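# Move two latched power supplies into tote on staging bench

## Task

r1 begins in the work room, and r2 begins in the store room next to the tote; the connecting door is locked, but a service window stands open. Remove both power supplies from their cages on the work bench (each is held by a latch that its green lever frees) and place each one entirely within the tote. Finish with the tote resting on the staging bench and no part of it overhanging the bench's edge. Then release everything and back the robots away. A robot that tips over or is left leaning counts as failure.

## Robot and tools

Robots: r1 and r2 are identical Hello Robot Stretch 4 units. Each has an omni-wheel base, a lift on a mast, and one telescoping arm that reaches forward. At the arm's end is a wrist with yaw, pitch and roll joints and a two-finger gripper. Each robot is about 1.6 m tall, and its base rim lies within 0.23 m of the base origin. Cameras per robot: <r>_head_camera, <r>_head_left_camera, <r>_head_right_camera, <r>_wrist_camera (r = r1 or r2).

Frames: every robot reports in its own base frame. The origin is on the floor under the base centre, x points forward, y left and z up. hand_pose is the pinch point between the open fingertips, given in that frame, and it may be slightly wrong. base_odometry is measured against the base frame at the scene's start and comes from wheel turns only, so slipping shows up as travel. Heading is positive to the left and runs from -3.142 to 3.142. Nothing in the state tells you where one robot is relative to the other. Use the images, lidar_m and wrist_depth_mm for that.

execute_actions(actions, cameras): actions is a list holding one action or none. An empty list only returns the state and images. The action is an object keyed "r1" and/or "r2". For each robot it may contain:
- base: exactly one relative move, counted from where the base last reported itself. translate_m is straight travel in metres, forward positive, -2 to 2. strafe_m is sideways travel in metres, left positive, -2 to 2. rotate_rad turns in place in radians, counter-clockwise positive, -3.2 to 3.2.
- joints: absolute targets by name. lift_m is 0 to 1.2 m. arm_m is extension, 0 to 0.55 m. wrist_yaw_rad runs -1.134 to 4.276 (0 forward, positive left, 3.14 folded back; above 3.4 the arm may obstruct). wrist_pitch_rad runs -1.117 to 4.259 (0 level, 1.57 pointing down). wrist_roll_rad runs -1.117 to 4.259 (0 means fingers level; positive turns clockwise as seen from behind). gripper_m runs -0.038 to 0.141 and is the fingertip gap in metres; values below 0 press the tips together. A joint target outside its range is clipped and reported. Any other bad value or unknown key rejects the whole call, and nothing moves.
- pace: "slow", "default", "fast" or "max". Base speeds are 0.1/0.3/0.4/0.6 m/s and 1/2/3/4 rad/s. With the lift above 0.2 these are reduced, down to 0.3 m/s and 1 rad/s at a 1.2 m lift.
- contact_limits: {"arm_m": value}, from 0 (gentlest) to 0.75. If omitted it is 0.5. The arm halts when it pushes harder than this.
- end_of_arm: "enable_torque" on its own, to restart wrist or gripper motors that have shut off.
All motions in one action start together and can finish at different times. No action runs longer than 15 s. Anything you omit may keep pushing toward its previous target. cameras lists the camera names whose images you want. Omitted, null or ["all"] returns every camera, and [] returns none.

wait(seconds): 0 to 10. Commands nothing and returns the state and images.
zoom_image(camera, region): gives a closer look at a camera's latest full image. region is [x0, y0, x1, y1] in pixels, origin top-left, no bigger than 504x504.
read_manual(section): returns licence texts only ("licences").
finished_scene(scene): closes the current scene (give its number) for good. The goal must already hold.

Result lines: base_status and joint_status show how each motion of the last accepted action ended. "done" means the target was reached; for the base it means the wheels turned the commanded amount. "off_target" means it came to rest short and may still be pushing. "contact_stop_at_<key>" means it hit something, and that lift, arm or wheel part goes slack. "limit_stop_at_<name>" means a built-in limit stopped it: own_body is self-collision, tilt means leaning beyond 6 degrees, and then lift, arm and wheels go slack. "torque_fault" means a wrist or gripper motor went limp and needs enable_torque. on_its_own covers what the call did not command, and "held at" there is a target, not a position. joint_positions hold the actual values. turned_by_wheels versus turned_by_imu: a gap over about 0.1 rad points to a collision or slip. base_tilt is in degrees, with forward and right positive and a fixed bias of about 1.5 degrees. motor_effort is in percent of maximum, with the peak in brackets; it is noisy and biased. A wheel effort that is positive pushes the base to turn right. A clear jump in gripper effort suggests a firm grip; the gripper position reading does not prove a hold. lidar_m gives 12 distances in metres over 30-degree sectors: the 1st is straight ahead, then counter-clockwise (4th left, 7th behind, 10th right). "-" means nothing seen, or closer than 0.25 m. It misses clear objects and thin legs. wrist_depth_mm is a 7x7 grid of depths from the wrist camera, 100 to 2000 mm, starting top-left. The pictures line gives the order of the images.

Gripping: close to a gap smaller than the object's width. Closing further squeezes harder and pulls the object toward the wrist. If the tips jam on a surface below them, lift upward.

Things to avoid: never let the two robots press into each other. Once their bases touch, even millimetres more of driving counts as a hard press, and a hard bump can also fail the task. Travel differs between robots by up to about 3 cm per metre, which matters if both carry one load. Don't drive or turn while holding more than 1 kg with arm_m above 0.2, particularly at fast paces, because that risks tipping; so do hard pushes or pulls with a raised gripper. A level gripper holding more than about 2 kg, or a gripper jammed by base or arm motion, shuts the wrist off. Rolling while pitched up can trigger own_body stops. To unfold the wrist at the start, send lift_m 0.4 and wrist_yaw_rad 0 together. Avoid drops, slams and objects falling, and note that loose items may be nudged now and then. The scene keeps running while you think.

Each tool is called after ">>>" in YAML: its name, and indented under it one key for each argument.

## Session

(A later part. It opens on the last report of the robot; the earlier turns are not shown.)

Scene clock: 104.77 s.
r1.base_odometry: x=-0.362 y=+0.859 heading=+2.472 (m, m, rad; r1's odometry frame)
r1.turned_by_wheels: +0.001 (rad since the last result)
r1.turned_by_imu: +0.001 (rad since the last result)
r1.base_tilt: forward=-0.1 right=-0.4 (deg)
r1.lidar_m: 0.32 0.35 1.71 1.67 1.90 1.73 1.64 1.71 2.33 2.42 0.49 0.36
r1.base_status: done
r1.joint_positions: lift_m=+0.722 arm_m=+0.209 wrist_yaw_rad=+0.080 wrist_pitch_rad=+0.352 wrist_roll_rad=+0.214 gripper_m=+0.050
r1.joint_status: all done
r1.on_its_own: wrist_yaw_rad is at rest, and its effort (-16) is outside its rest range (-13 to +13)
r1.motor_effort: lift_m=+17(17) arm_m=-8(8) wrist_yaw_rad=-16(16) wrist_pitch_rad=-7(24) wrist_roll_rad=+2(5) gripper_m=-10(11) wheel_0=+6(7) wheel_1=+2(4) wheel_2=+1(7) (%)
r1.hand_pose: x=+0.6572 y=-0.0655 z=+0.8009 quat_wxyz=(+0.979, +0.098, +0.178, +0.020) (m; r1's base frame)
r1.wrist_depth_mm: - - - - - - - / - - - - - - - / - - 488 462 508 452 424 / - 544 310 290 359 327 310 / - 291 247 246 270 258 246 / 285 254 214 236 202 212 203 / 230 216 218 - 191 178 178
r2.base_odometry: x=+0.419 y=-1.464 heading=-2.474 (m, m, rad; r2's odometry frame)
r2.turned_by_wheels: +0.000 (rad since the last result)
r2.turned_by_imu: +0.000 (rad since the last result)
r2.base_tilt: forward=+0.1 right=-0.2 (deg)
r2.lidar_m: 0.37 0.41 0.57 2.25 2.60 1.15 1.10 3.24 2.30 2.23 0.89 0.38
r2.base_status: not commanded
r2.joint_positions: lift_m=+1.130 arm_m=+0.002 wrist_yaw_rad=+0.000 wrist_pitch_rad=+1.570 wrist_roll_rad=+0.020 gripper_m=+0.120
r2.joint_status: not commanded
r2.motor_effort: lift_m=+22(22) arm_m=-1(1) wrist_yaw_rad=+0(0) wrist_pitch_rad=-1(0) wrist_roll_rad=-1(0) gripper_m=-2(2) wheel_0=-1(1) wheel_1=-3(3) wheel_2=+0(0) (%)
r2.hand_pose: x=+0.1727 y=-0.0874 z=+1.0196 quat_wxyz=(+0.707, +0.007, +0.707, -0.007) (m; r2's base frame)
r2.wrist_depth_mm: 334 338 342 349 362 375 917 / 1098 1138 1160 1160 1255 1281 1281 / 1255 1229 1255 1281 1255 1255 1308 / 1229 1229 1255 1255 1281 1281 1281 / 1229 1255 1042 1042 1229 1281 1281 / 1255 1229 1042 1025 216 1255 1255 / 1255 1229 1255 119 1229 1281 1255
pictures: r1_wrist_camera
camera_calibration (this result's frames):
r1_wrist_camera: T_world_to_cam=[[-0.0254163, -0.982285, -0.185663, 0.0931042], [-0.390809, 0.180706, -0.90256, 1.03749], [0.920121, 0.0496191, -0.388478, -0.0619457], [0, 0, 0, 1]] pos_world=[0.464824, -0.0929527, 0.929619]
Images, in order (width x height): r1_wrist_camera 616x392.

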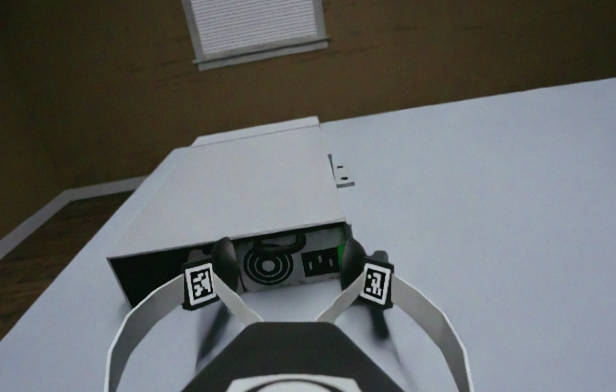

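>>> execute_actions:
  actions:
    - {"r1":{"joints":{"arm_m":0.201},"base":{"strafe_m":-0.004},"pace":"slow"}}
  cameras: ["r1_wrist_camera"]

>>> zoom_image:
  camera: "r1_wrist_camera"
  region: [170,170,430,330]

Scene clock: 105.70 s.
r1.base_odometry: x=-0.360 y=+0.862 heading=+2.472 (m, m, rad; r1's odometry frame)
r1.turned_by_wheels: +0.000 (rad since the last result)
r1.turned_by_imu: +0.000 (rad since the last result)
r1.base_tilt: forward=-0.1 right=-0.4 (deg)
r1.lidar_m: 0.33 0.34 1.71 1.66 1.92 1.72 1.63 1.69 2.33 2.43 0.50 0.35
r1.base_status: done
r1.joint_positions: lift_m=+0.722 arm_m=+0.203 wrist_yaw_rad=+0.075 wrist_pitch_rad=+0.352 wrist_roll_rad=+0.215 gripper_m=+0.050
r1.joint_status: all done
r1.motor_effort: lift_m=+18(17) arm_m=-9(6) wrist_yaw_rad=-2(15) wrist_pitch_rad=-7(8) wrist_roll_rad=-1(2) gripper_m=-3(12) wheel_0=+2(8) wheel_1=+0(1) wheel_2=+1(1) (%)
r1.hand_pose: x=+0.6501 y=-0.0669 z=+0.8009 quat_wxyz=(+0.979, +0.099, +0.178, +0.018) (m; r1's base frame)
r1.wrist_depth_mm: - - - - - - - / - - - - - - - / - - 469 459 504 449 421 / - 473 307 300 353 327 309 / - 290 250 254 274 257 248 / 282 264 230 229 200 213 204 / 229 214 216 - 191 178 177
r2.base_odometry: x=+0.419 y=-1.464 heading=-2.474 (m, m, rad; r2's odometry frame)
r2.turned_by_wheels: +0.000 (rad since the last result)
r2.turned_by_imu: +0.000 (rad since the last result)
r2.base_tilt: forward=+0.1 right=-0.2 (deg)
r2.lidar_m: 0.38 0.41 0.55 2.26 2.60 1.16 1.08 3.25 2.31 2.23 0.87 0.41
r2.base_status: not commanded
r2.joint_positions: lift_m=+1.130 arm_m=+0.002 wrist_yaw_rad=+0.000 wrist_pitch_rad=+1.570 wrist_roll_rad=+0.020 gripper_m=+0.120
r2.joint_status: not commanded
r2.motor_effort: lift_m=+22(22) arm_m=-1(0) wrist_yaw_rad=+0(0) wrist_pitch_rad=-1(1) wrist_roll_rad=+0(0) gripper_m=-1(1) wheel_0=-1(1) wheel_1=-3(3) wheel_2=+0(1) (%)
r2.hand_pose: x=+0.1727 y=-0.0874 z=+1.0196 quat_wxyz=(+0.707, +0.007, +0.707, -0.007) (m; r2's base frame)
r2.wrist_depth_mm: 334 336 342 351 362 375 931 / 1098 1118 1160 1182 1229 1281 1281 / 1255 1229 1281 1255 1255 1281 1281 / 1229 1229 1255 1281 1281 1255 1255 / 1229 1255 1025 1042 1255 1255 1281 / 1229 1229 1042 1042 215 1229 1281 / 1205 1229 1229 119 1229 1255 1255
pictures: r1_wrist_camera
camera_calibration (this result's frames):
r1_wrist_camera: T_world_to_cam=[[-0.0303881, -0.98208, -0.185997, 0.0950912], [-0.390133, 0.182977, -0.902394, 1.03444], [0.920257, 0.0451416, -0.388702, -0.0555292], [0, 0, 0, 1]] pos_world=[0.457559, -0.0933844, 0.929572]
Images, in order (width x height): r1_wrist_camera 616x392.

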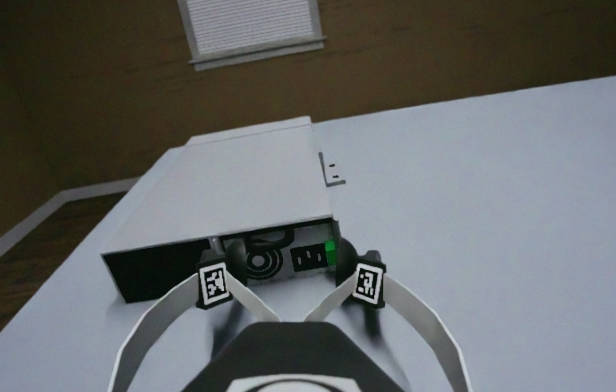

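Region (170, 170, 430, 330) of r1_wrist_camera's 616x392 image, scaled by 1.938; it fills the top 310 rows of this view, and the rest is white.

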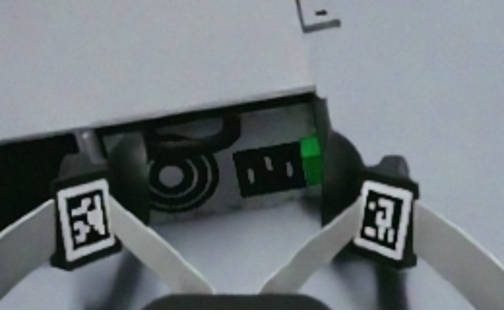

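>>> execute_actions:
  actions:
    - {"r1":{"joints":{"gripper_m":0.057,"lift_m":0.727},"pace":"slow"}}
  cameras: []

>>> execute_actions:
  actions:
    - {"r1":{"joints":{"arm_m":0.211},"pace":"slow","contact_limits":{"arm_m":0.1}}}
  cameras: ["r1_wrist_camera"]

>>> zoom_image:
  camera: "r1_wrist_camera"
  region: [170,170,430,330]

Scene clock: 106.57 s.
r1.base_odometry: x=-0.360 y=+0.862 heading=+2.472 (m, m, rad; r1's odometry frame)
r1.turned_by_wheels: +0.000 (rad since the last result)
r1.turned_by_imu: +0.000 (rad since the last result)
r1.base_tilt: forward=-0.1 right=-0.3 (deg)
r1.lidar_m: 0.33 0.37 1.70 1.66 1.93 1.70 1.63 1.69 2.33 2.43 0.49 0.36
r1.base_status: not commanded
r1.joint_positions: lift_m=+0.727 arm_m=+0.203 wrist_yaw_rad=+0.075 wrist_pitch_rad=+0.352 wrist_roll_rad=+0.215 gripper_m=+0.057
r1.joint_status: all done
r1.motor_effort: lift_m=+23(22) arm_m=-9(9) wrist_yaw_rad=-2(1) wrist_pitch_rad=-7(7) wrist_roll_rad=+0(2) gripper_m=-3(2) wheel_0=+2(2) wheel_1=+0(0) wheel_2=+1(1) (%)
r1.hand_pose: x=+0.6501 y=-0.0669 z=+0.8054 quat_wxyz=(+0.979, +0.099, +0.178, +0.018) (m; r1's base frame)
r1.wrist_depth_mm: - - - - - - - / - - - - - - - / - - 496 480 521 462 433 / - 525 320 312 366 340 317 / - 289 255 254 278 264 255 / 290 267 198 236 214 218 208 / 236 219 222 - 197 182 181
r2.base_odometry: x=+0.419 y=-1.464 heading=-2.474 (m, m, rad; r2's odometry frame)
r2.turned_by_wheels: +0.000 (rad since the last result)
r2.turned_by_imu: +0.000 (rad since the last result)
r2.base_tilt: forward=+0.1 right=-0.2 (deg)
r2.lidar_m: 0.37 0.39 0.54 2.21 2.60 1.16 1.10 3.22 2.31 2.21 0.87 0.40
r2.base_status: not commanded
r2.joint_positions: lift_m=+1.130 arm_m=+0.002 wrist_yaw_rad=+0.000 wrist_pitch_rad=+1.570 wrist_roll_rad=+0.020 gripper_m=+0.120
r2.joint_status: not commanded
r2.motor_effort: lift_m=+22(22) arm_m=-1(0) wrist_yaw_rad=+0(0) wrist_pitch_rad=+0(1) wrist_roll_rad=+1(0) gripper_m=-1(1) wheel_0=-1(1) wheel_1=-3(3) wheel_2=+0(0) (%)
r2.hand_pose: x=+0.1727 y=-0.0874 z=+1.0196 quat_wxyz=(+0.707, +0.007, +0.707, -0.007) (m; r2's base frame)
r2.wrist_depth_mm: 334 334 343 349 362 373 917 / 1078 1138 1160 1160 1205 1255 1255 / 1229 1255 1255 1281 1255 1255 1281 / 1255 1229 1255 1255 1255 1255 1255 / 1229 1255 1042 1042 1255 1281 1255 / 1255 1229 1042 1025 215 1255 1308 / 1205 1255 1255 119 1255 1255 1255
pictures: none
No camera images: the call's "cameras" was empty. Leave "cameras" out to get every camera's image.

Scene clock: 107.47 s.
r1.base_odometry: x=-0.360 y=+0.862 heading=+2.472 (m, m, rad; r1's odometry frame)
r1.turned_by_wheels: +0.000 (rad since the last result)
r1.turned_by_imu: +0.000 (rad since the last result)
r1.base_tilt: forward=-0.1 right=-0.4 (deg)
r1.lidar_m: 0.30 0.32 1.75 1.66 1.92 1.72 1.64 1.71 2.32 2.41 0.48 0.32
r1.base_status: not commanded
r1.joint_positions: lift_m=+0.727 arm_m=+0.209 wrist_yaw_rad=+0.075 wrist_pitch_rad=+0.353 wrist_roll_rad=+0.215 gripper_m=+0.057
r1.joint_status: all done
r1.motor_effort: lift_m=+22(23) arm_m=+9(13) wrist_yaw_rad=-2(2) wrist_pitch_rad=-9(9) wrist_roll_rad=+0(1) gripper_m=-2(1) wheel_0=+2(2) wheel_1=+0(0) wheel_2=+1(1) (%)
r1.contact_limits: arm_m 0.1
r1.hand_pose: x=+0.6567 y=-0.0669 z=+0.8052 quat_wxyz=(+0.979, +0.099, +0.178, +0.018) (m; r1's base frame)
r1.wrist_depth_mm: - - - - - - - / - - - - - - - / - - 500 477 512 462 433 / - 517 319 307 364 334 315 / - 282 249 248 277 265 253 / 289 266 198 236 214 216 208 / 234 220 221 - 196 181 182
r2.base_odometry: x=+0.419 y=-1.464 heading=-2.474 (m, m, rad; r2's odometry frame)
r2.turned_by_wheels: +0.000 (rad since the last result)
r2.turned_by_imu: +0.000 (rad since the last result)
r2.base_tilt: forward=+0.1 right=-0.2 (deg)
r2.lidar_m: 0.38 0.38 0.54 2.26 2.60 1.17 1.07 3.24 2.32 2.22 0.90 0.39
r2.base_status: not commanded
r2.joint_positions: lift_m=+1.130 arm_m=+0.002 wrist_yaw_rad=+0.000 wrist_pitch_rad=+1.570 wrist_roll_rad=+0.020 gripper_m=+0.120
r2.joint_status: not commanded
r2.motor_effort: lift_m=+22(22) arm_m=+0(0) wrist_yaw_rad=+0(0) wrist_pitch_rad=-1(1) wrist_roll_rad=+2(0) gripper_m=-1(2) wheel_0=-1(1) wheel_1=-3(3) wheel_2=+0(0) (%)
r2.hand_pose: x=+0.1727 y=-0.0874 z=+1.0196 quat_wxyz=(+0.707, +0.007, +0.707, -0.007) (m; r2's base frame)
r2.wrist_depth_mm: 332 336 342 349 362 375 917 / 1078 1138 1182 1160 1229 1255 1281 / 1229 1255 1255 1255 1281 1255 1281 / 1229 1229 1281 1229 1255 1255 1281 / 1229 1255 1025 1042 1255 1255 1281 / 1229 1229 1042 1042 216 1255 1255 / 1229 1229 1229 119 1255 1255 1255
pictures: r1_wrist_camera
camera_calibration (this result's frames):
r1_wrist_camera: T_world_to_cam=[[-0.0305049, -0.982088, -0.185939, 0.0961312], [-0.390645, 0.182944, -0.90218, 1.04115], [0.920036, 0.0451153, -0.389228, -0.0593793], [0, 0, 0, 1]] pos_world=[0.464284, -0.0933841, 0.934067]
Images, in order (width x height): r1_wrist_camera 616x392.

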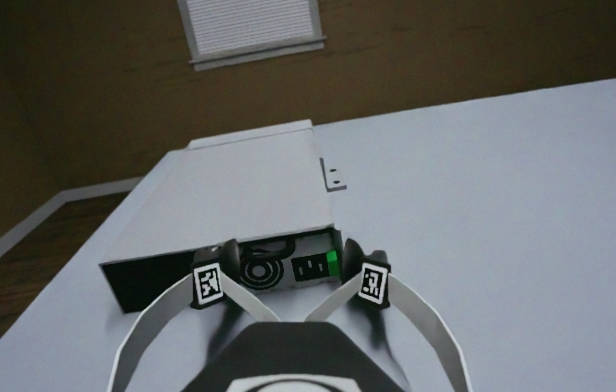

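Region (170, 170, 430, 330) of r1_wrist_camera's 616x392 image, scaled by 1.938; it fills the top 310 rows of this view, and the rest is white.

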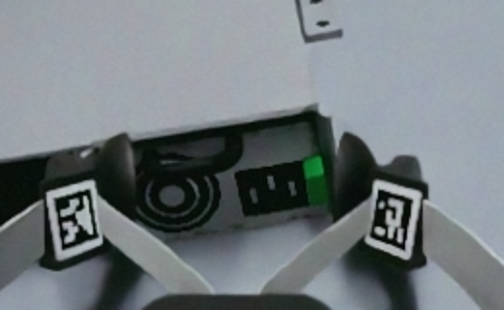

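>>> execute_actions:
  actions:
    - {"r1":{"joints":{"gripper_m":0.036},"base":{"strafe_m":0.009},"pace":"slow"}}
  cameras: ["r1_wrist_camera"]

>>> zoom_image:
  camera: "r1_wrist_camera"
  region: [170,170,430,330]

Scene clock: 109.10 s.
r1.base_odometry: x=-0.365 y=+0.855 heading=+2.472 (m, m, rad; r1's odometry frame)
r1.turned_by_wheels: +0.000 (rad since the last result)
r1.turned_by_imu: +0.000 (rad since the last result)
r1.base_tilt: forward=+0.0 right=-0.3 (deg)
r1.lidar_m: 0.31 0.35 1.70 1.66 1.92 1.72 1.63 1.70 2.35 2.43 0.52 0.35
r1.base_status: done
r1.joint_positions: lift_m=+0.727 arm_m=+0.209 wrist_yaw_rad=+0.072 wrist_pitch_rad=+0.353 wrist_roll_rad=+0.215 gripper_m=+0.036
r1.joint_status: all done
r1.motor_effort: lift_m=+23(23) arm_m=+9(10) wrist_yaw_rad=+8(9) wrist_pitch_rad=-10(11) wrist_roll_rad=+0(0) gripper_m=-5(8) wheel_0=-5(7) wheel_1=-1(1) wheel_2=+0(1) (%)
r1.hand_pose: x=+0.6566 y=-0.0677 z=+0.8052 quat_wxyz=(+0.979, +0.099, +0.178, +0.016) (m; r1's base frame)
r1.wrist_depth_mm: - - - - - - - / - - - - - - - / - - 496 469 512 462 427 / - 554 317 300 364 338 314 / - 285 249 247 281 263 252 / 290 264 195 235 195 216 207 / 234 217 221 - 196 181 181
r2.base_odometry: x=+0.419 y=-1.464 heading=-2.474 (m, m, rad; r2's odometry frame)
r2.turned_by_wheels: +0.000 (rad since the last result)
r2.turned_by_imu: +0.000 (rad since the last result)
r2.base_tilt: forward=+0.1 right=-0.2 (deg)
r2.lidar_m: 0.36 0.40 0.53 2.24 2.62 1.17 1.09 3.25 2.32 2.22 0.89 0.38
r2.base_status: not commanded
r2.joint_positions: lift_m=+1.130 arm_m=+0.002 wrist_yaw_rad=+0.000 wrist_pitch_rad=+1.570 wrist_roll_rad=+0.020 gripper_m=+0.120
r2.joint_status: not commanded
r2.motor_effort: lift_m=+22(22) arm_m=-1(0) wrist_yaw_rad=+0(0) wrist_pitch_rad=+0(1) wrist_roll_rad=+1(1) gripper_m=-2(1) wheel_0=-1(1) wheel_1=-3(3) wheel_2=+0(0) (%)
r2.hand_pose: x=+0.1727 y=-0.0874 z=+1.0196 quat_wxyz=(+0.707, +0.007, +0.707, -0.007) (m; r2's base frame)
r2.wrist_depth_mm: 334 334 340 349 362 375 917 / 1118 1118 1182 1182 1229 1255 1281 / 1255 1281 1255 1281 1255 1281 1281 / 1229 1281 1255 1255 1255 1281 1255 / 1229 1229 1042 1042 1229 1281 1255 / 1255 1229 1025 1025 216 1255 1281 / 1229 1229 1255 119 1255 1255 1255
pictures: r1_wrist_camera
camera_calibration (this result's frames):
r1_wrist_camera: T_world_to_cam=[[-0.0334629, -0.981989, -0.185953, 0.0972736], [-0.390323, 0.184122, -0.90208, 1.041], [0.92007, 0.0423953, -0.389454, -0.0593218], [0, 0, 0, 1]] pos_world=[0.46416, -0.0936336, 0.934048]
Images, in order (width x height): r1_wrist_camera 616x392.

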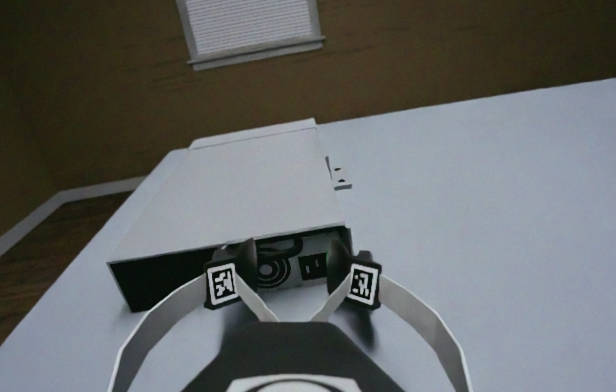

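Region (170, 170, 430, 330) of r1_wrist_camera's 616x392 image, scaled by 1.938; it fills the top 310 rows of this view, and the rest is white.

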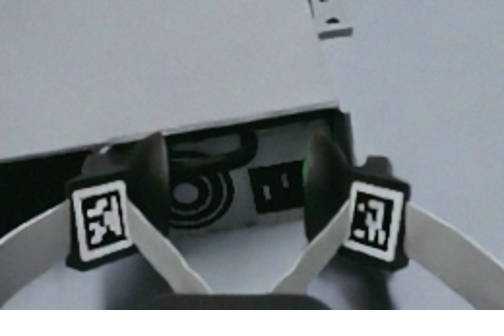

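>>> execute_actions:
  actions:
    - {"r1":{"joints":{"gripper_m":0.01,"arm_m":0.221},"pace":"slow","contact_limits":{"arm_m":0.3}}}
  cameras: ["r1_wrist_camera"]

>>> zoom_image:
  camera: "r1_wrist_camera"
  region: [170,170,430,330]

Scene clock: 111.50 s.
r1.base_odometry: x=-0.365 y=+0.855 heading=+2.472 (m, m, rad; r1's odometry frame)
r1.turned_by_wheels: +0.000 (rad since the last result)
r1.turned_by_imu: +0.001 (rad since the last result)
r1.base_tilt: forward=-0.1 right=-0.4 (deg)
r1.lidar_m: 0.30 0.35 1.68 1.66 1.91 1.72 1.62 1.73 2.36 2.43 0.49 0.35
r1.base_status: not commanded
r1.joint_positions: lift_m=+0.727 arm_m=+0.219 wrist_yaw_rad=+0.073 wrist_pitch_rad=+0.358 wrist_roll_rad=+0.215 gripper_m=+0.010
r1.joint_status: all done
r1.motor_effort: lift_m=+22(23) arm_m=+12(12) wrist_yaw_rad=+4(7) wrist_pitch_rad=-23(24) wrist_roll_rad=+1(0) gripper_m=-18(17) wheel_0=+0(5) wheel_1=+2(2) wheel_2=-3(3) (%)
r1.contact_limits: arm_m 0.3
r1.hand_pose: x=+0.6656 y=-0.0674 z=+0.8040 quat_wxyz=(+0.978, +0.099, +0.181, +0.017) (m; r1's base frame)
r1.wrist_depth_mm: - - - - - - - / - - - - - - - / - - 473 455 496 452 415 / - 530 309 287 357 329 310 / - 274 238 237 274 258 248 / 286 247 207 235 191 213 205 / 231 215 217 - 195 178 179
r2.base_odometry: x=+0.419 y=-1.464 heading=-2.474 (m, m, rad; r2's odometry frame)
r2.turned_by_wheels: +0.000 (rad since the last result)
r2.turned_by_imu: +0.001 (rad since the last result)
r2.base_tilt: forward=+0.1 right=-0.2 (deg)
r2.lidar_m: 0.36 0.38 0.53 2.21 2.61 1.13 1.08 3.26 2.33 2.22 0.90 0.39
r2.base_status: not commanded
r2.joint_positions: lift_m=+1.130 arm_m=+0.002 wrist_yaw_rad=+0.000 wrist_pitch_rad=+1.570 wrist_roll_rad=+0.020 gripper_m=+0.120
r2.joint_status: not commanded
r2.motor_effort: lift_m=+22(22) arm_m=-1(0) wrist_yaw_rad=+0(0) wrist_pitch_rad=-1(0) wrist_roll_rad=-2(0) gripper_m=-1(1) wheel_0=-1(1) wheel_1=-3(3) wheel_2=+0(0) (%)
r2.hand_pose: x=+0.1727 y=-0.0874 z=+1.0196 quat_wxyz=(+0.707, +0.007, +0.707, -0.007) (m; r2's base frame)
r2.wrist_depth_mm: 332 336 342 349 362 373 917 / 1098 1138 1160 1182 1205 1281 1281 / 1255 1255 1255 1229 1255 1255 1281 / 1255 1255 1229 1255 1281 1255 1281 / 1255 1255 1042 1042 1255 1255 1255 / 1229 1255 1042 1025 216 1281 1281 / 1255 1229 1229 119 1255 1255 1255
pictures: r1_wrist_camera
camera_calibration (this result's frames):
r1_wrist_camera: T_world_to_cam=[[-0.0330817, -0.98209, -0.185483, 0.0970224], [-0.394569, 0.183344, -0.900389, 1.04483], [0.918271, 0.0433995, -0.393568, -0.0635157], [0, 0, 0, 1]] pos_world=[0.47379, -0.0935208, 0.933747]
Images, in order (width x height): r1_wrist_camera 616x392.

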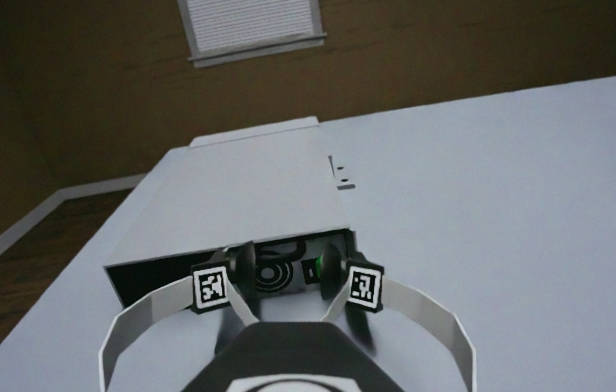

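Region (170, 170, 430, 330) of r1_wrist_camera's 616x392 image, scaled by 1.938; it fills the top 310 rows of this view, and the rest is white.

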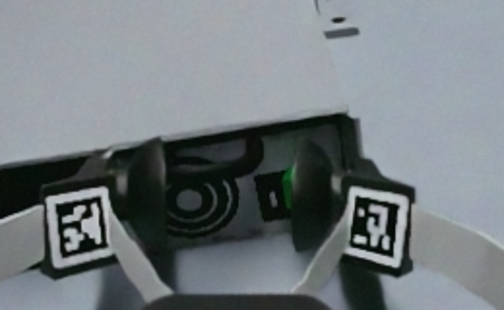

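>>> execute_actions:
  actions:
    - {"r1":{"joints":{"gripper_m":-0.038,"arm_m":0.233,"lift_m":0.722},"pace":"slow","contact_limits":{"arm_m":0.35}}}
  cameras: ["r1_wrist_camera"]

>>> zoom_image:
  camera: "r1_wrist_camera"
  region: [170,170,430,330]

Scene clock: 113.37 s.
r1.base_odometry: x=-0.365 y=+0.855 heading=+2.472 (m, m, rad; r1's odometry frame)
r1.turned_by_wheels: +0.000 (rad since the last result)
r1.turned_by_imu: +0.000 (rad since the last result)
r1.base_tilt: forward=-0.1 right=-0.4 (deg)
r1.lidar_m: 0.33 0.35 1.69 1.67 1.91 1.73 1.63 1.72 2.30 2.39 0.50 0.34
r1.base_status: not commanded
r1.joint_positions: lift_m=+0.722 arm_m=+0.231 wrist_yaw_rad=+0.073 wrist_pitch_rad=+0.359 wrist_roll_rad=+0.214 gripper_m=-0.037
r1.joint_status: all done
r1.on_its_own: wrist_pitch_rad is at rest, and its effort (-26) is outside its rest range (-23 to +23)
r1.motor_effort: lift_m=+17(21) arm_m=+12(21) wrist_yaw_rad=+3(18) wrist_pitch_rad=-26(29) wrist_roll_rad=+2(3) gripper_m=-29(29) wheel_0=+2(3) wheel_1=+3(3) wheel_2=-5(8) (%)
r1.contact_limits: arm_m 0.35
r1.hand_pose: x=+0.6776 y=-0.0674 z=+0.7992 quat_wxyz=(+0.978, +0.099, +0.181, +0.017) (m; r1's base frame)
r1.wrist_depth_mm: - - - - - - - / - - - - - - 615 / - - 449 436 484 436 402 / - 455 296 276 347 319 301 / - 252 226 224 265 252 241 / 276 171 193 228 181 198 199 / 221 214 211 - 189 176 174
r2.base_odometry: x=+0.419 y=-1.464 heading=-2.474 (m, m, rad; r2's odometry frame)
r2.turned_by_wheels: +0.000 (rad since the last result)
r2.turned_by_imu: +0.000 (rad since the last result)
r2.base_tilt: forward=+0.2 right=-0.2 (deg)
r2.lidar_m: 0.37 0.37 0.52 2.28 2.58 1.16 1.09 3.27 2.32 2.21 0.87 0.40
r2.base_status: not commanded
r2.joint_positions: lift_m=+1.130 arm_m=+0.002 wrist_yaw_rad=+0.000 wrist_pitch_rad=+1.570 wrist_roll_rad=+0.020 gripper_m=+0.120
r2.joint_status: not commanded
r2.motor_effort: lift_m=+22(22) arm_m=-1(1) wrist_yaw_rad=+0(0) wrist_pitch_rad=-1(0) wrist_roll_rad=-1(0) gripper_m=-1(1) wheel_0=-1(1) wheel_1=-3(3) wheel_2=+0(0) (%)
r2.hand_pose: x=+0.1727 y=-0.0874 z=+1.0196 quat_wxyz=(+0.707, +0.007, +0.707, -0.007) (m; r2's base frame)
r2.wrist_depth_mm: 334 338 342 351 362 375 917 / 1078 1138 1160 1205 1229 1281 1281 / 1229 1255 1229 1255 1281 1281 1255 / 1229 1229 1255 1281 1281 1255 1308 / 1229 1255 1042 1025 1255 1255 1281 / 1229 1205 1025 1042 215 1281 1281 / 1229 1255 1229 119 1255 1255 1229
pictures: r1_wrist_camera
camera_calibration (this result's frames):
r1_wrist_camera: T_world_to_cam=[[-0.0330979, -0.982186, -0.184975, 0.0961143], [-0.395415, 0.182844, -0.90012, 1.04552], [0.917906, 0.0433499, -0.394422, -0.0754301], [0, 0, 0, 1]] pos_world=[0.485831, -0.0934948, 0.929117]
Images, in order (width x height): r1_wrist_camera 616x392.

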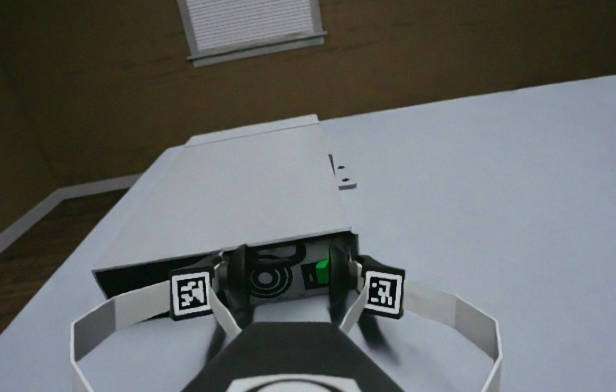

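Region (170, 170, 430, 330) of r1_wrist_camera's 616x392 image, scaled by 1.938; it fills the top 310 rows of this view, and the rest is white.

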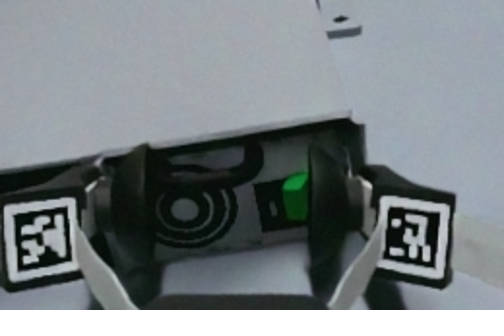

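Looks well seated. Pull.

>>> execute_actions:
  actions:
    - {"r1":{"joints":{"arm_m":0.205},"pace":"slow"}}
  cameras: ["r1_wrist_camera"]

Scene clock: 114.77 s.
r1.base_odometry: x=-0.365 y=+0.855 heading=+2.472 (m, m, rad; r1's odometry frame)
r1.turned_by_wheels: +0.000 (rad since the last result)
r1.turned_by_imu: +0.000 (rad since the last result)
r1.base_tilt: forward=+0.0 right=-0.4 (deg)
r1.lidar_m: 0.33 0.36 1.70 1.65 1.89 1.73 1.64 1.71 2.35 2.42 0.51 0.36
r1.base_status: not commanded
r1.joint_positions: lift_m=+0.722 arm_m=+0.207 wrist_yaw_rad=+0.075 wrist_pitch_rad=+0.352 wrist_roll_rad=+0.215 gripper_m=-0.037
r1.joint_status: all done
r1.motor_effort: lift_m=+19(19) arm_m=-9(14) wrist_yaw_rad=-1(27) wrist_pitch_rad=-8(25) wrist_roll_rad=-2(0) gripper_m=-19(34) wheel_0=-2(2) wheel_1=+0(3) wheel_2=+1(7) (%)
r1.hand_pose: x=+0.6540 y=-0.0669 z=+0.8007 quat_wxyz=(+0.979, +0.099, +0.178, +0.018) (m; r1's base frame)
r1.wrist_depth_mm: - - - - - - - / - - - - - - - / - - 477 462 508 449 421 / - 539 307 287 355 327 307 / - 296 250 238 276 258 245 / 281 260 180 201 175 212 202 / 229 211 216 - 190 177 177
r2.base_odometry: x=+0.419 y=-1.464 heading=-2.474 (m, m, rad; r2's odometry frame)
r2.turned_by_wheels: +0.000 (rad since the last result)
r2.turned_by_imu: +0.000 (rad since the last result)
r2.base_tilt: forward=+0.1 right=-0.3 (deg)
r2.lidar_m: 0.37 0.39 0.57 2.25 2.58 1.17 1.09 3.25 2.32 2.22 0.90 0.39
r2.base_status: not commanded
r2.joint_positions: lift_m=+1.130 arm_m=+0.002 wrist_yaw_rad=+0.000 wrist_pitch_rad=+1.570 wrist_roll_rad=+0.020 gripper_m=+0.120
r2.joint_status: not commanded
r2.motor_effort: lift_m=+22(22) arm_m=+0(0) wrist_yaw_rad=+0(0) wrist_pitch_rad=+0(0) wrist_roll_rad=+1(2) gripper_m=-1(1) wheel_0=-1(1) wheel_1=-3(3) wheel_2=+0(1) (%)
r2.hand_pose: x=+0.1727 y=-0.0874 z=+1.0196 quat_wxyz=(+0.707, +0.007, +0.707, -0.007) (m; r2's base frame)
r2.wrist_depth_mm: 332 336 342 351 362 375 904 / 1098 1118 1138 1182 1229 1255 1281 / 1255 1255 1229 1255 1255 1281 1281 / 1255 1255 1255 1255 1281 1281 1308 / 1229 1229 1025 1042 1255 1255 1281 / 1229 1255 1025 1025 216 1255 1255 / 1229 1229 1229 119 1255 1255 1255
pictures: r1_wrist_camera
camera_calibration (this result's frames):
r1_wrist_camera: T_world_to_cam=[[-0.030719, -0.981999, -0.186372, 0.0956566], [-0.390156, 0.183449, -0.902289, 1.03582], [0.920236, 0.0449969, -0.388768, -0.0591819], [0, 0, 0, 1]] pos_world=[0.46153, -0.0934216, 0.929424]
Images, in order (width x height): r1_wrist_camera 616x392.

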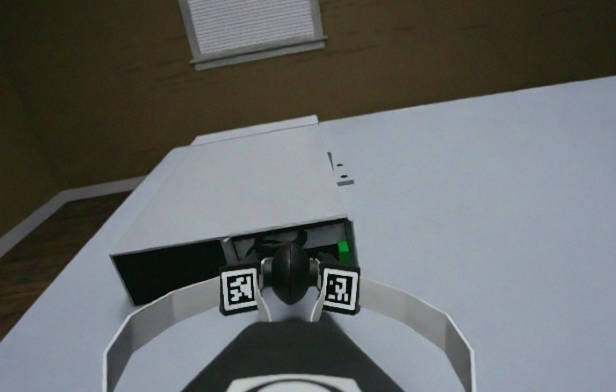

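>>> execute_actions:
  actions:
    - {"r1":{"joints":{"arm_m":0.17,"lift_m":0.93,"gripper_m":0.062,"wrist_yaw_rad":0,"wrist_roll_rad":-0.01},"base":{"strafe_m":0.018}}}
  cameras: []

>>> execute_actions:
  actions:
    - {"r1":{"joints":{"arm_m":0.44,"wrist_pitch_rad":1.5}}}
  cameras: []

>>> execute_actions:
  actions:
    - {"r1":{"joints":{"arm_m":0.452,"lift_m":0.906},"pace":"slow"}}
  cameras: ["r1_wrist_camera"]

Scene clock: 118.40 s.
r1.base_odometry: x=-0.377 y=+0.841 heading=+2.472 (m, m, rad; r1's odometry frame)
r1.turned_by_wheels: +0.000 (rad since the last result)
r1.turned_by_imu: +0.000 (rad since the last result)
r1.base_tilt: forward=-0.1 right=-0.3 (deg)
r1.lidar_m: 0.33 0.37 1.70 1.65 1.90 1.73 1.65 1.72 2.36 2.46 0.50 0.33
r1.base_status: done
r1.joint_positions: lift_m=+0.930 arm_m=+0.172 wrist_yaw_rad=+0.000 wrist_pitch_rad=+0.352 wrist_roll_rad=-0.010 gripper_m=+0.062
r1.joint_status: all done
r1.motor_effort: lift_m=+23(25) arm_m=-9(10) wrist_yaw_rad=-2(5) wrist_pitch_rad=-8(8) wrist_roll_rad=+0(7) gripper_m=-3(20) wheel_0=+0(8) wheel_1=+0(8) wheel_2=+1(1) (%)
r1.hand_pose: x=+0.6132 y=-0.0874 z=+1.0084 quat_wxyz=(+0.985, -0.005, +0.175, +0.001) (m; r1's base frame)
r1.wrist_depth_mm: - - - - - - - / - - - - - - - / - - - - - - - / - - - - - - - / 1921 1921 580 621 691 699 707 / 1499 1464 424 477 198 564 559 / 1308 436 394 - 466 459 469
r2.base_odometry: x=+0.419 y=-1.464 heading=-2.474 (m, m, rad; r2's odometry frame)
r2.turned_by_wheels: +0.000 (rad since the last result)
r2.turned_by_imu: +0.001 (rad since the last result)
r2.base_tilt: forward=+0.2 right=-0.2 (deg)
r2.lidar_m: 0.36 0.40 0.55 2.23 2.62 1.17 1.06 3.24 2.31 2.21 0.88 0.39
r2.base_status: not commanded
r2.joint_positions: lift_m=+1.130 arm_m=+0.002 wrist_yaw_rad=+0.000 wrist_pitch_rad=+1.570 wrist_roll_rad=+0.020 gripper_m=+0.120
r2.joint_status: not commanded
r2.motor_effort: lift_m=+22(22) arm_m=-1(1) wrist_yaw_rad=+0(0) wrist_pitch_rad=+0(1) wrist_roll_rad=-2(2) gripper_m=-1(2) wheel_0=-1(1) wheel_1=-3(3) wheel_2=+0(1) (%)
r2.hand_pose: x=+0.1727 y=-0.0874 z=+1.0196 quat_wxyz=(+0.707, +0.007, +0.707, -0.007) (m; r2's base frame)
r2.wrist_depth_mm: 332 336 342 351 362 373 917 / 1118 1138 1160 1160 1229 1281 1255 / 1255 1255 1255 1255 1281 1281 1255 / 1255 1229 1255 1255 1281 1255 1281 / 1229 1229 1042 1025 1255 1255 1281 / 1205 1229 1025 1025 216 1255 1255 / 1229 1229 1229 119 1255 1229 1255
pictures: none
No camera images: the call's "cameras" was empty. Leave "cameras" out to get every camera's image.

Scene clock: 120.33 s.
r1.base_odometry: x=-0.377 y=+0.841 heading=+2.472 (m, m, rad; r1's odometry frame)
r1.turned_by_wheels: +0.000 (rad since the last result)
r1.turned_by_imu: +0.000 (rad since the last result)
r1.base_tilt: forward=+0.0 right=-0.4 (deg)
r1.lidar_m: 0.33 0.37 1.70 1.63 1.88 1.70 1.62 1.69 2.34 2.46 0.49 0.35
r1.base_status: not commanded
r1.joint_positions: lift_m=+0.930 arm_m=+0.438 wrist_yaw_rad=+0.000 wrist_pitch_rad=+1.500 wrist_roll_rad=-0.010 gripper_m=+0.062
r1.joint_status: all done
r1.motor_effort: lift_m=+23(22) arm_m=+9(6) wrist_yaw_rad=-2(0) wrist_pitch_rad=-1(1) wrist_roll_rad=-1(1) gripper_m=-2(2) wheel_0=+1(1) wheel_1=+0(0) wheel_2=+1(1) (%)
r1.hand_pose: x=+0.6298 y=-0.0874 z=+0.8202 quat_wxyz=(+0.732, -0.004, +0.682, +0.003) (m; r1's base frame)
r1.wrist_depth_mm: 276 232 236 236 286 291 293 / 272 233 236 236 287 289 290 / 274 232 234 237 286 291 293 / 273 276 281 282 286 289 293 / 273 277 278 283 287 291 291 / 274 277 278 281 198 289 291 / 276 276 278 - 287 290 293
r2.base_odometry: x=+0.419 y=-1.464 heading=-2.474 (m, m, rad; r2's odometry frame)
r2.turned_by_wheels: +0.000 (rad since the last result)
r2.turned_by_imu: +0.000 (rad since the last result)
r2.base_tilt: forward=+0.2 right=-0.2 (deg)
r2.lidar_m: 0.36 0.40 0.54 2.25 2.60 1.17 1.10 3.26 2.30 2.23 0.90 0.39
r2.base_status: not commanded
r2.joint_positions: lift_m=+1.130 arm_m=+0.002 wrist_yaw_rad=+0.000 wrist_pitch_rad=+1.570 wrist_roll_rad=+0.020 gripper_m=+0.120
r2.joint_status: not commanded
r2.motor_effort: lift_m=+22(22) arm_m=+0(0) wrist_yaw_rad=+0(0) wrist_pitch_rad=-1(1) wrist_roll_rad=+0(1) gripper_m=-2(1) wheel_0=-1(1) wheel_1=-3(3) wheel_2=+0(1) (%)
r2.hand_pose: x=+0.1727 y=-0.0874 z=+1.0196 quat_wxyz=(+0.707, +0.007, +0.707, -0.007) (m; r2's base frame)
r2.wrist_depth_mm: 334 336 343 351 362 375 917 / 1098 1138 1160 1160 1229 1281 1281 / 1255 1255 1281 1281 1281 1281 1281 / 1229 1255 1229 1255 1281 1255 1281 / 1229 1229 1025 1042 1255 1281 1281 / 1229 1229 1042 1042 215 1255 1255 / 1229 1229 1229 119 1229 1255 1255
pictures: none
No camera images: the call's "cameras" was empty. Leave "cameras" out to get every camera's image.

Scene clock: 121.30 s.
r1.base_odometry: x=-0.377 y=+0.841 heading=+2.472 (m, m, rad; r1's odometry frame)
r1.turned_by_wheels: +0.000 (rad since the last result)
r1.turned_by_imu: +0.000 (rad since the last result)
r1.base_tilt: forward=+0.0 right=-0.3 (deg)
r1.lidar_m: 0.33 0.36 1.70 1.64 1.89 1.71 1.64 1.72 2.36 2.45 0.49 0.37
r1.base_status: not commanded
r1.joint_positions: lift_m=+0.906 arm_m=+0.450 wrist_yaw_rad=+0.000 wrist_pitch_rad=+1.500 wrist_roll_rad=-0.010 gripper_m=+0.062
r1.joint_status: all done
r1.motor_effort: lift_m=+17(22) arm_m=+9(7) wrist_yaw_rad=-2(1) wrist_pitch_rad=+0(1) wrist_roll_rad=-1(1) gripper_m=-3(3) wheel_0=+0(1) wheel_1=+0(1) wheel_2=+1(1) (%)
r1.hand_pose: x=+0.6418 y=-0.0874 z=+0.7967 quat_wxyz=(+0.732, -0.004, +0.682, +0.003) (m; r1's base frame)
r1.wrist_depth_mm: 250 209 211 213 264 266 268 / 251 210 212 213 263 266 267 / 251 208 211 213 264 265 267 / 251 211 212 213 262 266 267 / 252 255 255 260 264 266 270 / 252 252 256 259 199 266 268 / 251 256 257 - 265 266 267
r2.base_odometry: x=+0.419 y=-1.464 heading=-2.474 (m, m, rad; r2's odometry frame)
r2.turned_by_wheels: +0.000 (rad since the last result)
r2.turned_by_imu: +0.000 (rad since the last result)
r2.base_tilt: forward=+0.2 right=-0.1 (deg)
r2.lidar_m: 0.36 0.40 0.55 2.26 2.59 1.15 1.08 3.23 2.31 2.23 0.90 0.39
r2.base_status: not commanded
r2.joint_positions: lift_m=+1.130 arm_m=+0.002 wrist_yaw_rad=+0.000 wrist_pitch_rad=+1.570 wrist_roll_rad=+0.020 gripper_m=+0.120
r2.joint_status: not commanded
r2.motor_effort: lift_m=+22(22) arm_m=-1(0) wrist_yaw_rad=+0(0) wrist_pitch_rad=-1(1) wrist_roll_rad=+0(1) gripper_m=-1(0) wheel_0=-1(1) wheel_1=-3(3) wheel_2=+0(0) (%)
r2.hand_pose: x=+0.1727 y=-0.0874 z=+1.0196 quat_wxyz=(+0.707, +0.007, +0.707, -0.007) (m; r2's base frame)
r2.wrist_depth_mm: 334 336 343 349 362 373 917 / 1098 1118 1160 1182 1229 1281 1281 / 1255 1255 1255 1255 1255 1281 1255 / 1229 1229 1255 1255 1281 1255 1255 / 1229 1255 1025 1025 1255 1255 1255 / 1255 1255 1025 1025 214 1255 1281 / 1229 1205 1255 119 1255 1255 1255
pictures: r1_wrist_camera
camera_calibration (this result's frames):
r1_wrist_camera: T_world_to_cam=[[0.010067, -0.999364, 0.0342188, -0.129052], [-0.999486, -0.0110979, -0.0300705, 0.710325], [0.0304311, -0.0338985, -0.998962, 1.00175], [0, 0, 0, 1]] pos_world=[0.680774, -0.0871291, 1.02649]
Images, in order (width x height): r1_wrist_camera 616x392.

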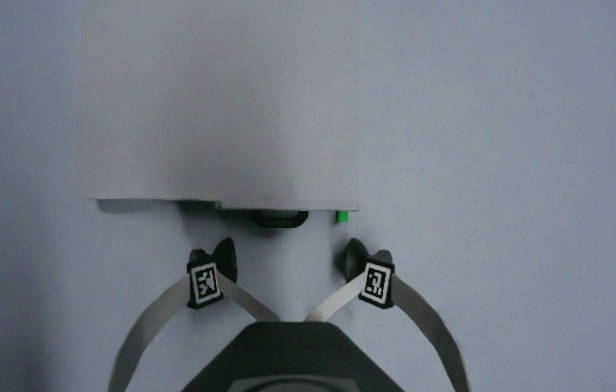

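>>> zoom_image:
  camera: "r1_wrist_camera"
  region: [190,170,400,300]

Region (190, 170, 400, 300) of r1_wrist_camera's 616x392 image, scaled by 2.400; it fills the top 312 rows of this view, and the rest is white.

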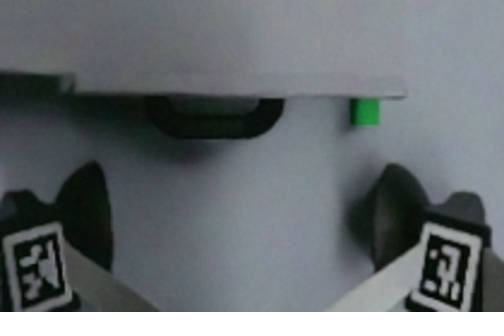

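>>> execute_actions:
  actions:
    - {"r1":{"joints":{"gripper_m":0.080,"lift_m":0.901},"base":{"strafe_m":0.003},"pace":"slow"}}
  cameras: []

>>> execute_actions:
  actions:
    - {"r1":{"joints":{"arm_m":0.470},"pace":"slow","contact_limits":{"arm_m":0.15}}}
  cameras: ["r1_wrist_camera"]

>>> zoom_image:
  camera: "r1_wrist_camera"
  region: [170,190,420,330]

Scene clock: 123.10 s.
r1.base_odometry: x=-0.378 y=+0.839 heading=+2.472 (m, m, rad; r1's odometry frame)
r1.turned_by_wheels: +0.000 (rad since the last result)
r1.turned_by_imu: +0.000 (rad since the last result)
r1.base_tilt: forward=+0.0 right=-0.4 (deg)
r1.lidar_m: 0.31 0.36 1.64 1.63 1.88 1.72 1.63 1.70 2.32 2.47 0.49 0.35
r1.base_status: done
r1.joint_positions: lift_m=+0.901 arm_m=+0.450 wrist_yaw_rad=+0.000 wrist_pitch_rad=+1.500 wrist_roll_rad=-0.010 gripper_m=+0.080
r1.joint_status: all done
r1.motor_effort: lift_m=+17(17) arm_m=+9(9) wrist_yaw_rad=-2(2) wrist_pitch_rad=+0(0) wrist_roll_rad=-1(1) gripper_m=-1(1) wheel_0=+0(5) wheel_1=+2(4) wheel_2=+0(1) (%)
r1.hand_pose: x=+0.6418 y=-0.0874 z=+0.7917 quat_wxyz=(+0.732, -0.004, +0.682, +0.003) (m; r1's base frame)
r1.wrist_depth_mm: 246 204 206 208 258 259 264 / 245 204 208 208 257 260 263 / 245 204 206 208 257 262 262 / 246 206 206 208 258 260 263 / 246 249 253 256 256 262 263 / 248 249 251 255 257 260 264 / 247 249 251 - 258 262 262
r2.base_odometry: x=+0.419 y=-1.464 heading=-2.474 (m, m, rad; r2's odometry frame)
r2.turned_by_wheels: +0.000 (rad since the last result)
r2.turned_by_imu: +0.000 (rad since the last result)
r2.base_tilt: forward=+0.1 right=-0.2 (deg)
r2.lidar_m: 0.36 0.39 0.51 2.23 2.61 1.16 1.09 3.24 2.32 2.24 0.87 0.41
r2.base_status: not commanded
r2.joint_positions: lift_m=+1.130 arm_m=+0.002 wrist_yaw_rad=+0.000 wrist_pitch_rad=+1.570 wrist_roll_rad=+0.020 gripper_m=+0.120
r2.joint_status: not commanded
r2.motor_effort: lift_m=+22(22) arm_m=+0(0) wrist_yaw_rad=+0(0) wrist_pitch_rad=-1(1) wrist_roll_rad=-1(1) gripper_m=-1(0) wheel_0=-1(1) wheel_1=-3(3) wheel_2=+0(0) (%)
r2.hand_pose: x=+0.1727 y=-0.0874 z=+1.0196 quat_wxyz=(+0.707, +0.007, +0.707, -0.007) (m; r2's base frame)
r2.wrist_depth_mm: 332 336 342 349 359 375 917 / 1098 1118 1160 1182 1205 1281 1281 / 1255 1229 1255 1255 1281 1255 1281 / 1255 1229 1255 1255 1255 1281 1281 / 1255 1255 1025 1042 1229 1281 1255 / 1229 1229 1025 1025 215 1255 1255 / 1229 1229 1255 119 1255 1281 1255
pictures: none
No camera images: the call's "cameras" was empty. Leave "cameras" out to get every camera's image.

Scene clock: 124.23 s.
r1.base_odometry: x=-0.378 y=+0.839 heading=+2.472 (m, m, rad; r1's odometry frame)
r1.turned_by_wheels: +0.000 (rad since the last result)
r1.turned_by_imu: +0.000 (rad since the last result)
r1.base_tilt: forward=+0.0 right=-0.4 (deg)
r1.lidar_m: 0.34 0.34 1.68 1.63 1.90 1.73 1.64 1.72 2.35 2.46 0.50 0.37
r1.base_status: not commanded
r1.joint_positions: lift_m=+0.901 arm_m=+0.468 wrist_yaw_rad=+0.000 wrist_pitch_rad=+1.500 wrist_roll_rad=-0.010 gripper_m=+0.080
r1.joint_status: all done
r1.motor_effort: lift_m=+17(16) arm_m=+9(9) wrist_yaw_rad=-1(1) wrist_pitch_rad=-1(0) wrist_roll_rad=+0(1) gripper_m=-1(3) wheel_0=+0(0) wheel_1=+2(2) wheel_2=+0(0) (%)
r1.contact_limits: arm_m 0.15
r1.hand_pose: x=+0.6598 y=-0.0874 z=+0.7917 quat_wxyz=(+0.732, -0.004, +0.682, +0.003) (m; r1's base frame)
r1.wrist_depth_mm: 245 204 206 209 257 259 263 / 247 204 206 208 257 260 263 / 247 204 206 208 258 260 263 / 245 205 207 208 257 259 263 / 247 249 213 214 257 259 264 / 246 248 253 254 257 260 263 / 247 248 251 - 259 260 262
r2.base_odometry: x=+0.419 y=-1.464 heading=-2.474 (m, m, rad; r2's odometry frame)
r2.turned_by_wheels: +0.000 (rad since the last result)
r2.turned_by_imu: +0.000 (rad since the last result)
r2.base_tilt: forward=+0.1 right=-0.2 (deg)
r2.lidar_m: 0.38 0.40 0.54 2.23 2.59 1.16 1.07 3.25 2.31 2.19 0.90 0.40
r2.base_status: not commanded
r2.joint_positions: lift_m=+1.130 arm_m=+0.002 wrist_yaw_rad=+0.000 wrist_pitch_rad=+1.570 wrist_roll_rad=+0.020 gripper_m=+0.120
r2.joint_status: not commanded
r2.motor_effort: lift_m=+22(22) arm_m=-1(0) wrist_yaw_rad=+0(0) wrist_pitch_rad=-1(1) wrist_roll_rad=-1(1) gripper_m=-1(1) wheel_0=-1(1) wheel_1=-3(3) wheel_2=+0(0) (%)
r2.hand_pose: x=+0.1727 y=-0.0874 z=+1.0196 quat_wxyz=(+0.707, +0.007, +0.707, -0.007) (m; r2's base frame)
r2.wrist_depth_mm: 332 336 342 351 362 375 904 / 1098 1118 1160 1182 1205 1281 1281 / 1229 1229 1229 1255 1281 1255 1281 / 1229 1255 1255 1229 1255 1281 1281 / 1229 1229 1025 1042 1255 1255 1281 / 1229 1255 1042 1042 216 1255 1281 / 1229 1229 1229 119 1255 1229 1255
pictures: r1_wrist_camera
camera_calibration (this result's frames):
r1_wrist_camera: T_world_to_cam=[[0.0100659, -0.999364, 0.0342188, -0.129062], [-0.999486, -0.0110968, -0.0300705, 0.728161], [0.0304311, -0.0338986, -0.998962, 0.996219], [0, 0, 0, 1]] pos_world=[0.69877, -0.0871292, 1.0215]
Images, in order (width x height): r1_wrist_camera 616x392.

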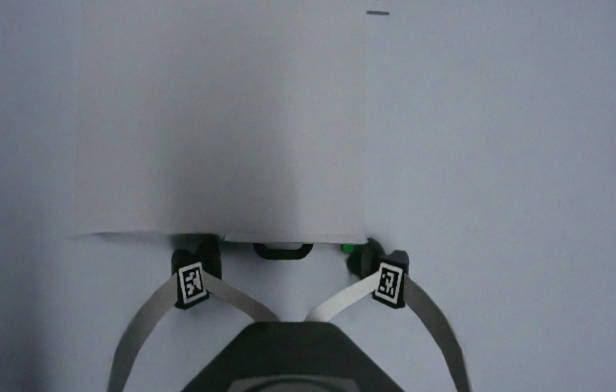

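Region (170, 190, 420, 330) of r1_wrist_camera's 616x392 image, scaled by 2.016; it fills the top 282 rows of this view, and the rest is white.

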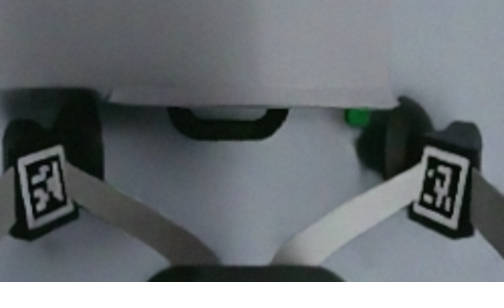

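>>> execute_actions:
  actions:
    - {"r1":{"joints":{"gripper_m":0.074},"base":{"strafe_m":0.010},"pace":"slow"}}
  cameras: ["r1_wrist_camera"]

>>> zoom_image:
  camera: "r1_wrist_camera"
  region: [170,190,420,330]

Scene clock: 125.23 s.
r1.base_odometry: x=-0.385 y=+0.831 heading=+2.472 (m, m, rad; r1's odometry frame)
r1.turned_by_wheels: +0.000 (rad since the last result)
r1.turned_by_imu: +0.000 (rad since the last result)
r1.base_tilt: forward=+0.0 right=-0.3 (deg)
r1.lidar_m: 0.32 0.37 1.69 1.62 1.86 1.72 1.63 1.72 2.34 2.46 0.51 0.34
r1.base_status: done
r1.joint_positions: lift_m=+0.901 arm_m=+0.468 wrist_yaw_rad=-0.001 wrist_pitch_rad=+1.501 wrist_roll_rad=-0.010 gripper_m=+0.074
r1.joint_status: all done
r1.motor_effort: lift_m=+17(17) arm_m=+9(9) wrist_yaw_rad=+1(0) wrist_pitch_rad=-5(6) wrist_roll_rad=-2(1) gripper_m=-3(6) wheel_0=-4(7) wheel_1=-1(5) wheel_2=+0(1) (%)
r1.hand_pose: x=+0.6593 y=-0.0874 z=+0.7917 quat_wxyz=(+0.731, -0.003, +0.682, +0.003) (m; r1's base frame)
r1.wrist_depth_mm: 246 204 206 208 256 260 263 / 246 204 207 208 258 259 262 / 246 204 206 208 257 260 263 / 246 204 206 208 257 260 263 / 246 249 215 215 258 260 263 / 246 249 250 254 256 263 264 / 247 248 251 - 258 259 263
r2.base_odometry: x=+0.419 y=-1.464 heading=-2.474 (m, m, rad; r2's odometry frame)
r2.turned_by_wheels: +0.000 (rad since the last result)
r2.turned_by_imu: +0.000 (rad since the last result)
r2.base_tilt: forward=+0.1 right=-0.2 (deg)
r2.lidar_m: 0.37 0.39 0.53 2.25 2.60 1.15 1.09 3.25 2.30 2.23 0.89 0.38
r2.base_status: not commanded
r2.joint_positions: lift_m=+1.130 arm_m=+0.002 wrist_yaw_rad=+0.000 wrist_pitch_rad=+1.570 wrist_roll_rad=+0.020 gripper_m=+0.120
r2.joint_status: not commanded
r2.motor_effort: lift_m=+22(22) arm_m=+0(0) wrist_yaw_rad=+0(0) wrist_pitch_rad=-1(1) wrist_roll_rad=-1(1) gripper_m=-1(1) wheel_0=-1(1) wheel_1=-3(3) wheel_2=+0(0) (%)
r2.hand_pose: x=+0.1727 y=-0.0874 z=+1.0196 quat_wxyz=(+0.707, +0.007, +0.707, -0.007) (m; r2's base frame)
r2.wrist_depth_mm: 332 334 342 351 362 373 917 / 1098 1138 1160 1182 1229 1255 1255 / 1281 1255 1255 1255 1281 1281 1281 / 1255 1255 1255 1255 1281 1255 1281 / 1229 1229 1025 1025 1255 1281 1255 / 1255 1229 1025 1042 216 1255 1255 / 1229 1229 1255 119 1255 1255 1281
pictures: r1_wrist_camera
camera_calibration (this result's frames):
r1_wrist_camera: T_world_to_cam=[[0.00938292, -0.999371, 0.0342065, -0.128612], [-0.99953, -0.0103714, -0.028835, 0.72686], [0.0291716, -0.0339199, -0.998999, 0.997063], [0, 0, 0, 1]] pos_world=[0.69864, -0.0871723, 1.02142]
Images, in order (width x height): r1_wrist_camera 616x392.

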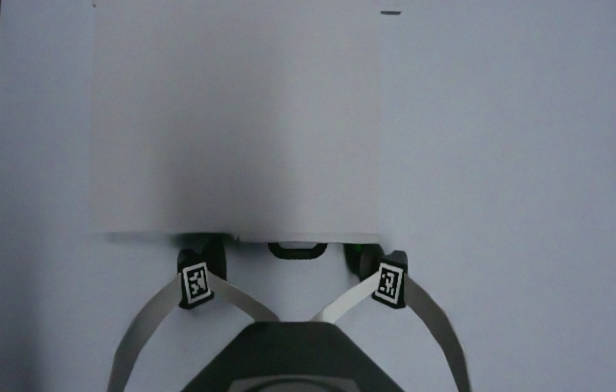

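Region (170, 190, 420, 330) of r1_wrist_camera's 616x392 image, scaled by 2.016; it fills the top 282 rows of this view, and the rest is white.

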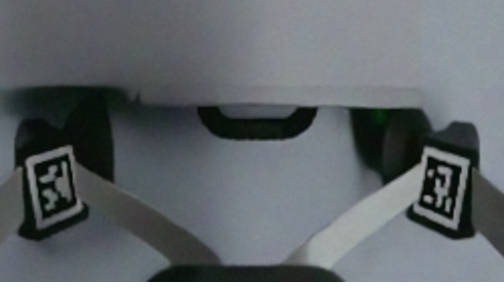

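>>> execute_actions:
  actions:
    - {"r1":{"joints":{"gripper_m":0.066,"arm_m":0.480,"wrist_roll_rad":0.04},"pace":"slow","contact_limits":{"arm_m":0.25}}}
  cameras: ["r1_wrist_camera"]

>>> zoom_image:
  camera: "r1_wrist_camera"
  region: [170,190,420,330]

Scene clock: 126.33 s.
r1.base_odometry: x=-0.385 y=+0.831 heading=+2.472 (m, m, rad; r1's odometry frame)
r1.turned_by_wheels: +0.000 (rad since the last result)
r1.turned_by_imu: +0.000 (rad since the last result)
r1.base_tilt: forward=-0.1 right=-0.3 (deg)
r1.lidar_m: 0.32 0.37 1.67 1.60 1.88 1.72 1.62 1.72 2.36 2.48 0.51 0.37
r1.base_status: not commanded
r1.joint_positions: lift_m=+0.901 arm_m=+0.478 wrist_yaw_rad=-0.003 wrist_pitch_rad=+1.507 wrist_roll_rad=+0.041 gripper_m=+0.066
r1.joint_status: all done
r1.motor_effort: lift_m=+16(17) arm_m=+11(12) wrist_yaw_rad=+8(9) wrist_pitch_rad=-22(22) wrist_roll_rad=-3(3) gripper_m=-4(5) wheel_0=-4(4) wheel_1=-1(0) wheel_2=-1(1) (%)
r1.contact_limits: arm_m 0.25
r1.hand_pose: x=+0.6669 y=-0.0875 z=+0.7916 quat_wxyz=(+0.729, +0.016, +0.684, -0.015) (m; r1's base frame)
r1.wrist_depth_mm: 244 203 204 206 254 258 260 / 245 203 205 207 255 259 260 / 245 203 206 208 256 259 263 / 246 203 206 208 257 258 262 / 246 204 206 209 257 258 263 / 247 250 251 254 203 262 262 / 247 249 251 - 258 260 263
r2.base_odometry: x=+0.419 y=-1.464 heading=-2.474 (m, m, rad; r2's odometry frame)
r2.turned_by_wheels: +0.000 (rad since the last result)
r2.turned_by_imu: +0.000 (rad since the last result)
r2.base_tilt: forward=+0.1 right=-0.2 (deg)
r2.lidar_m: 0.38 0.37 0.56 2.24 2.60 1.16 1.10 3.23 2.34 2.21 0.90 0.38
r2.base_status: not commanded
r2.joint_positions: lift_m=+1.130 arm_m=+0.002 wrist_yaw_rad=+0.000 wrist_pitch_rad=+1.570 wrist_roll_rad=+0.020 gripper_m=+0.120
r2.joint_status: not commanded
r2.motor_effort: lift_m=+22(22) arm_m=-1(0) wrist_yaw_rad=+0(0) wrist_pitch_rad=+0(1) wrist_roll_rad=-1(1) gripper_m=-1(1) wheel_0=-1(1) wheel_1=-3(3) wheel_2=+0(0) (%)
r2.hand_pose: x=+0.1727 y=-0.0874 z=+1.0196 quat_wxyz=(+0.707, +0.007, +0.707, -0.007) (m; r2's base frame)
r2.wrist_depth_mm: 334 336 342 351 362 375 917 / 1098 1138 1160 1160 1229 1281 1281 / 1255 1229 1255 1281 1255 1255 1281 / 1229 1229 1281 1255 1255 1255 1281 / 1255 1255 1042 1025 1255 1255 1281 / 1255 1229 1042 1025 216 1229 1255 / 1229 1229 1255 119 1255 1281 1255
pictures: r1_wrist_camera
camera_calibration (this result's frames):
r1_wrist_camera: T_world_to_cam=[[-0.0435822, -0.99857, 0.0309488, -0.0907566], [-0.998825, 0.0428937, -0.0225721, 0.733689], [0.0212124, -0.0318961, -0.999266, 1.00242], [0, 0, 0, 1]] pos_world=[0.707608, -0.0901242, 1.02105]
Images, in order (width x height): r1_wrist_camera 616x392.

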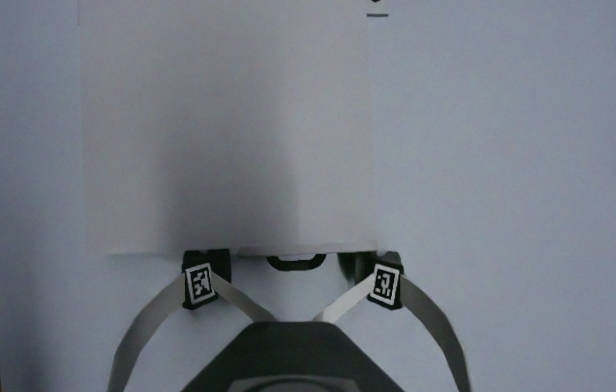

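Region (170, 190, 420, 330) of r1_wrist_camera's 616x392 image, scaled by 2.016; it fills the top 282 rows of this view, and the rest is white.

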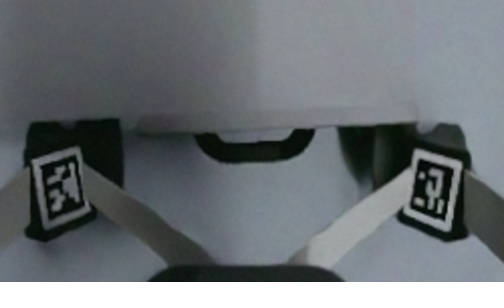

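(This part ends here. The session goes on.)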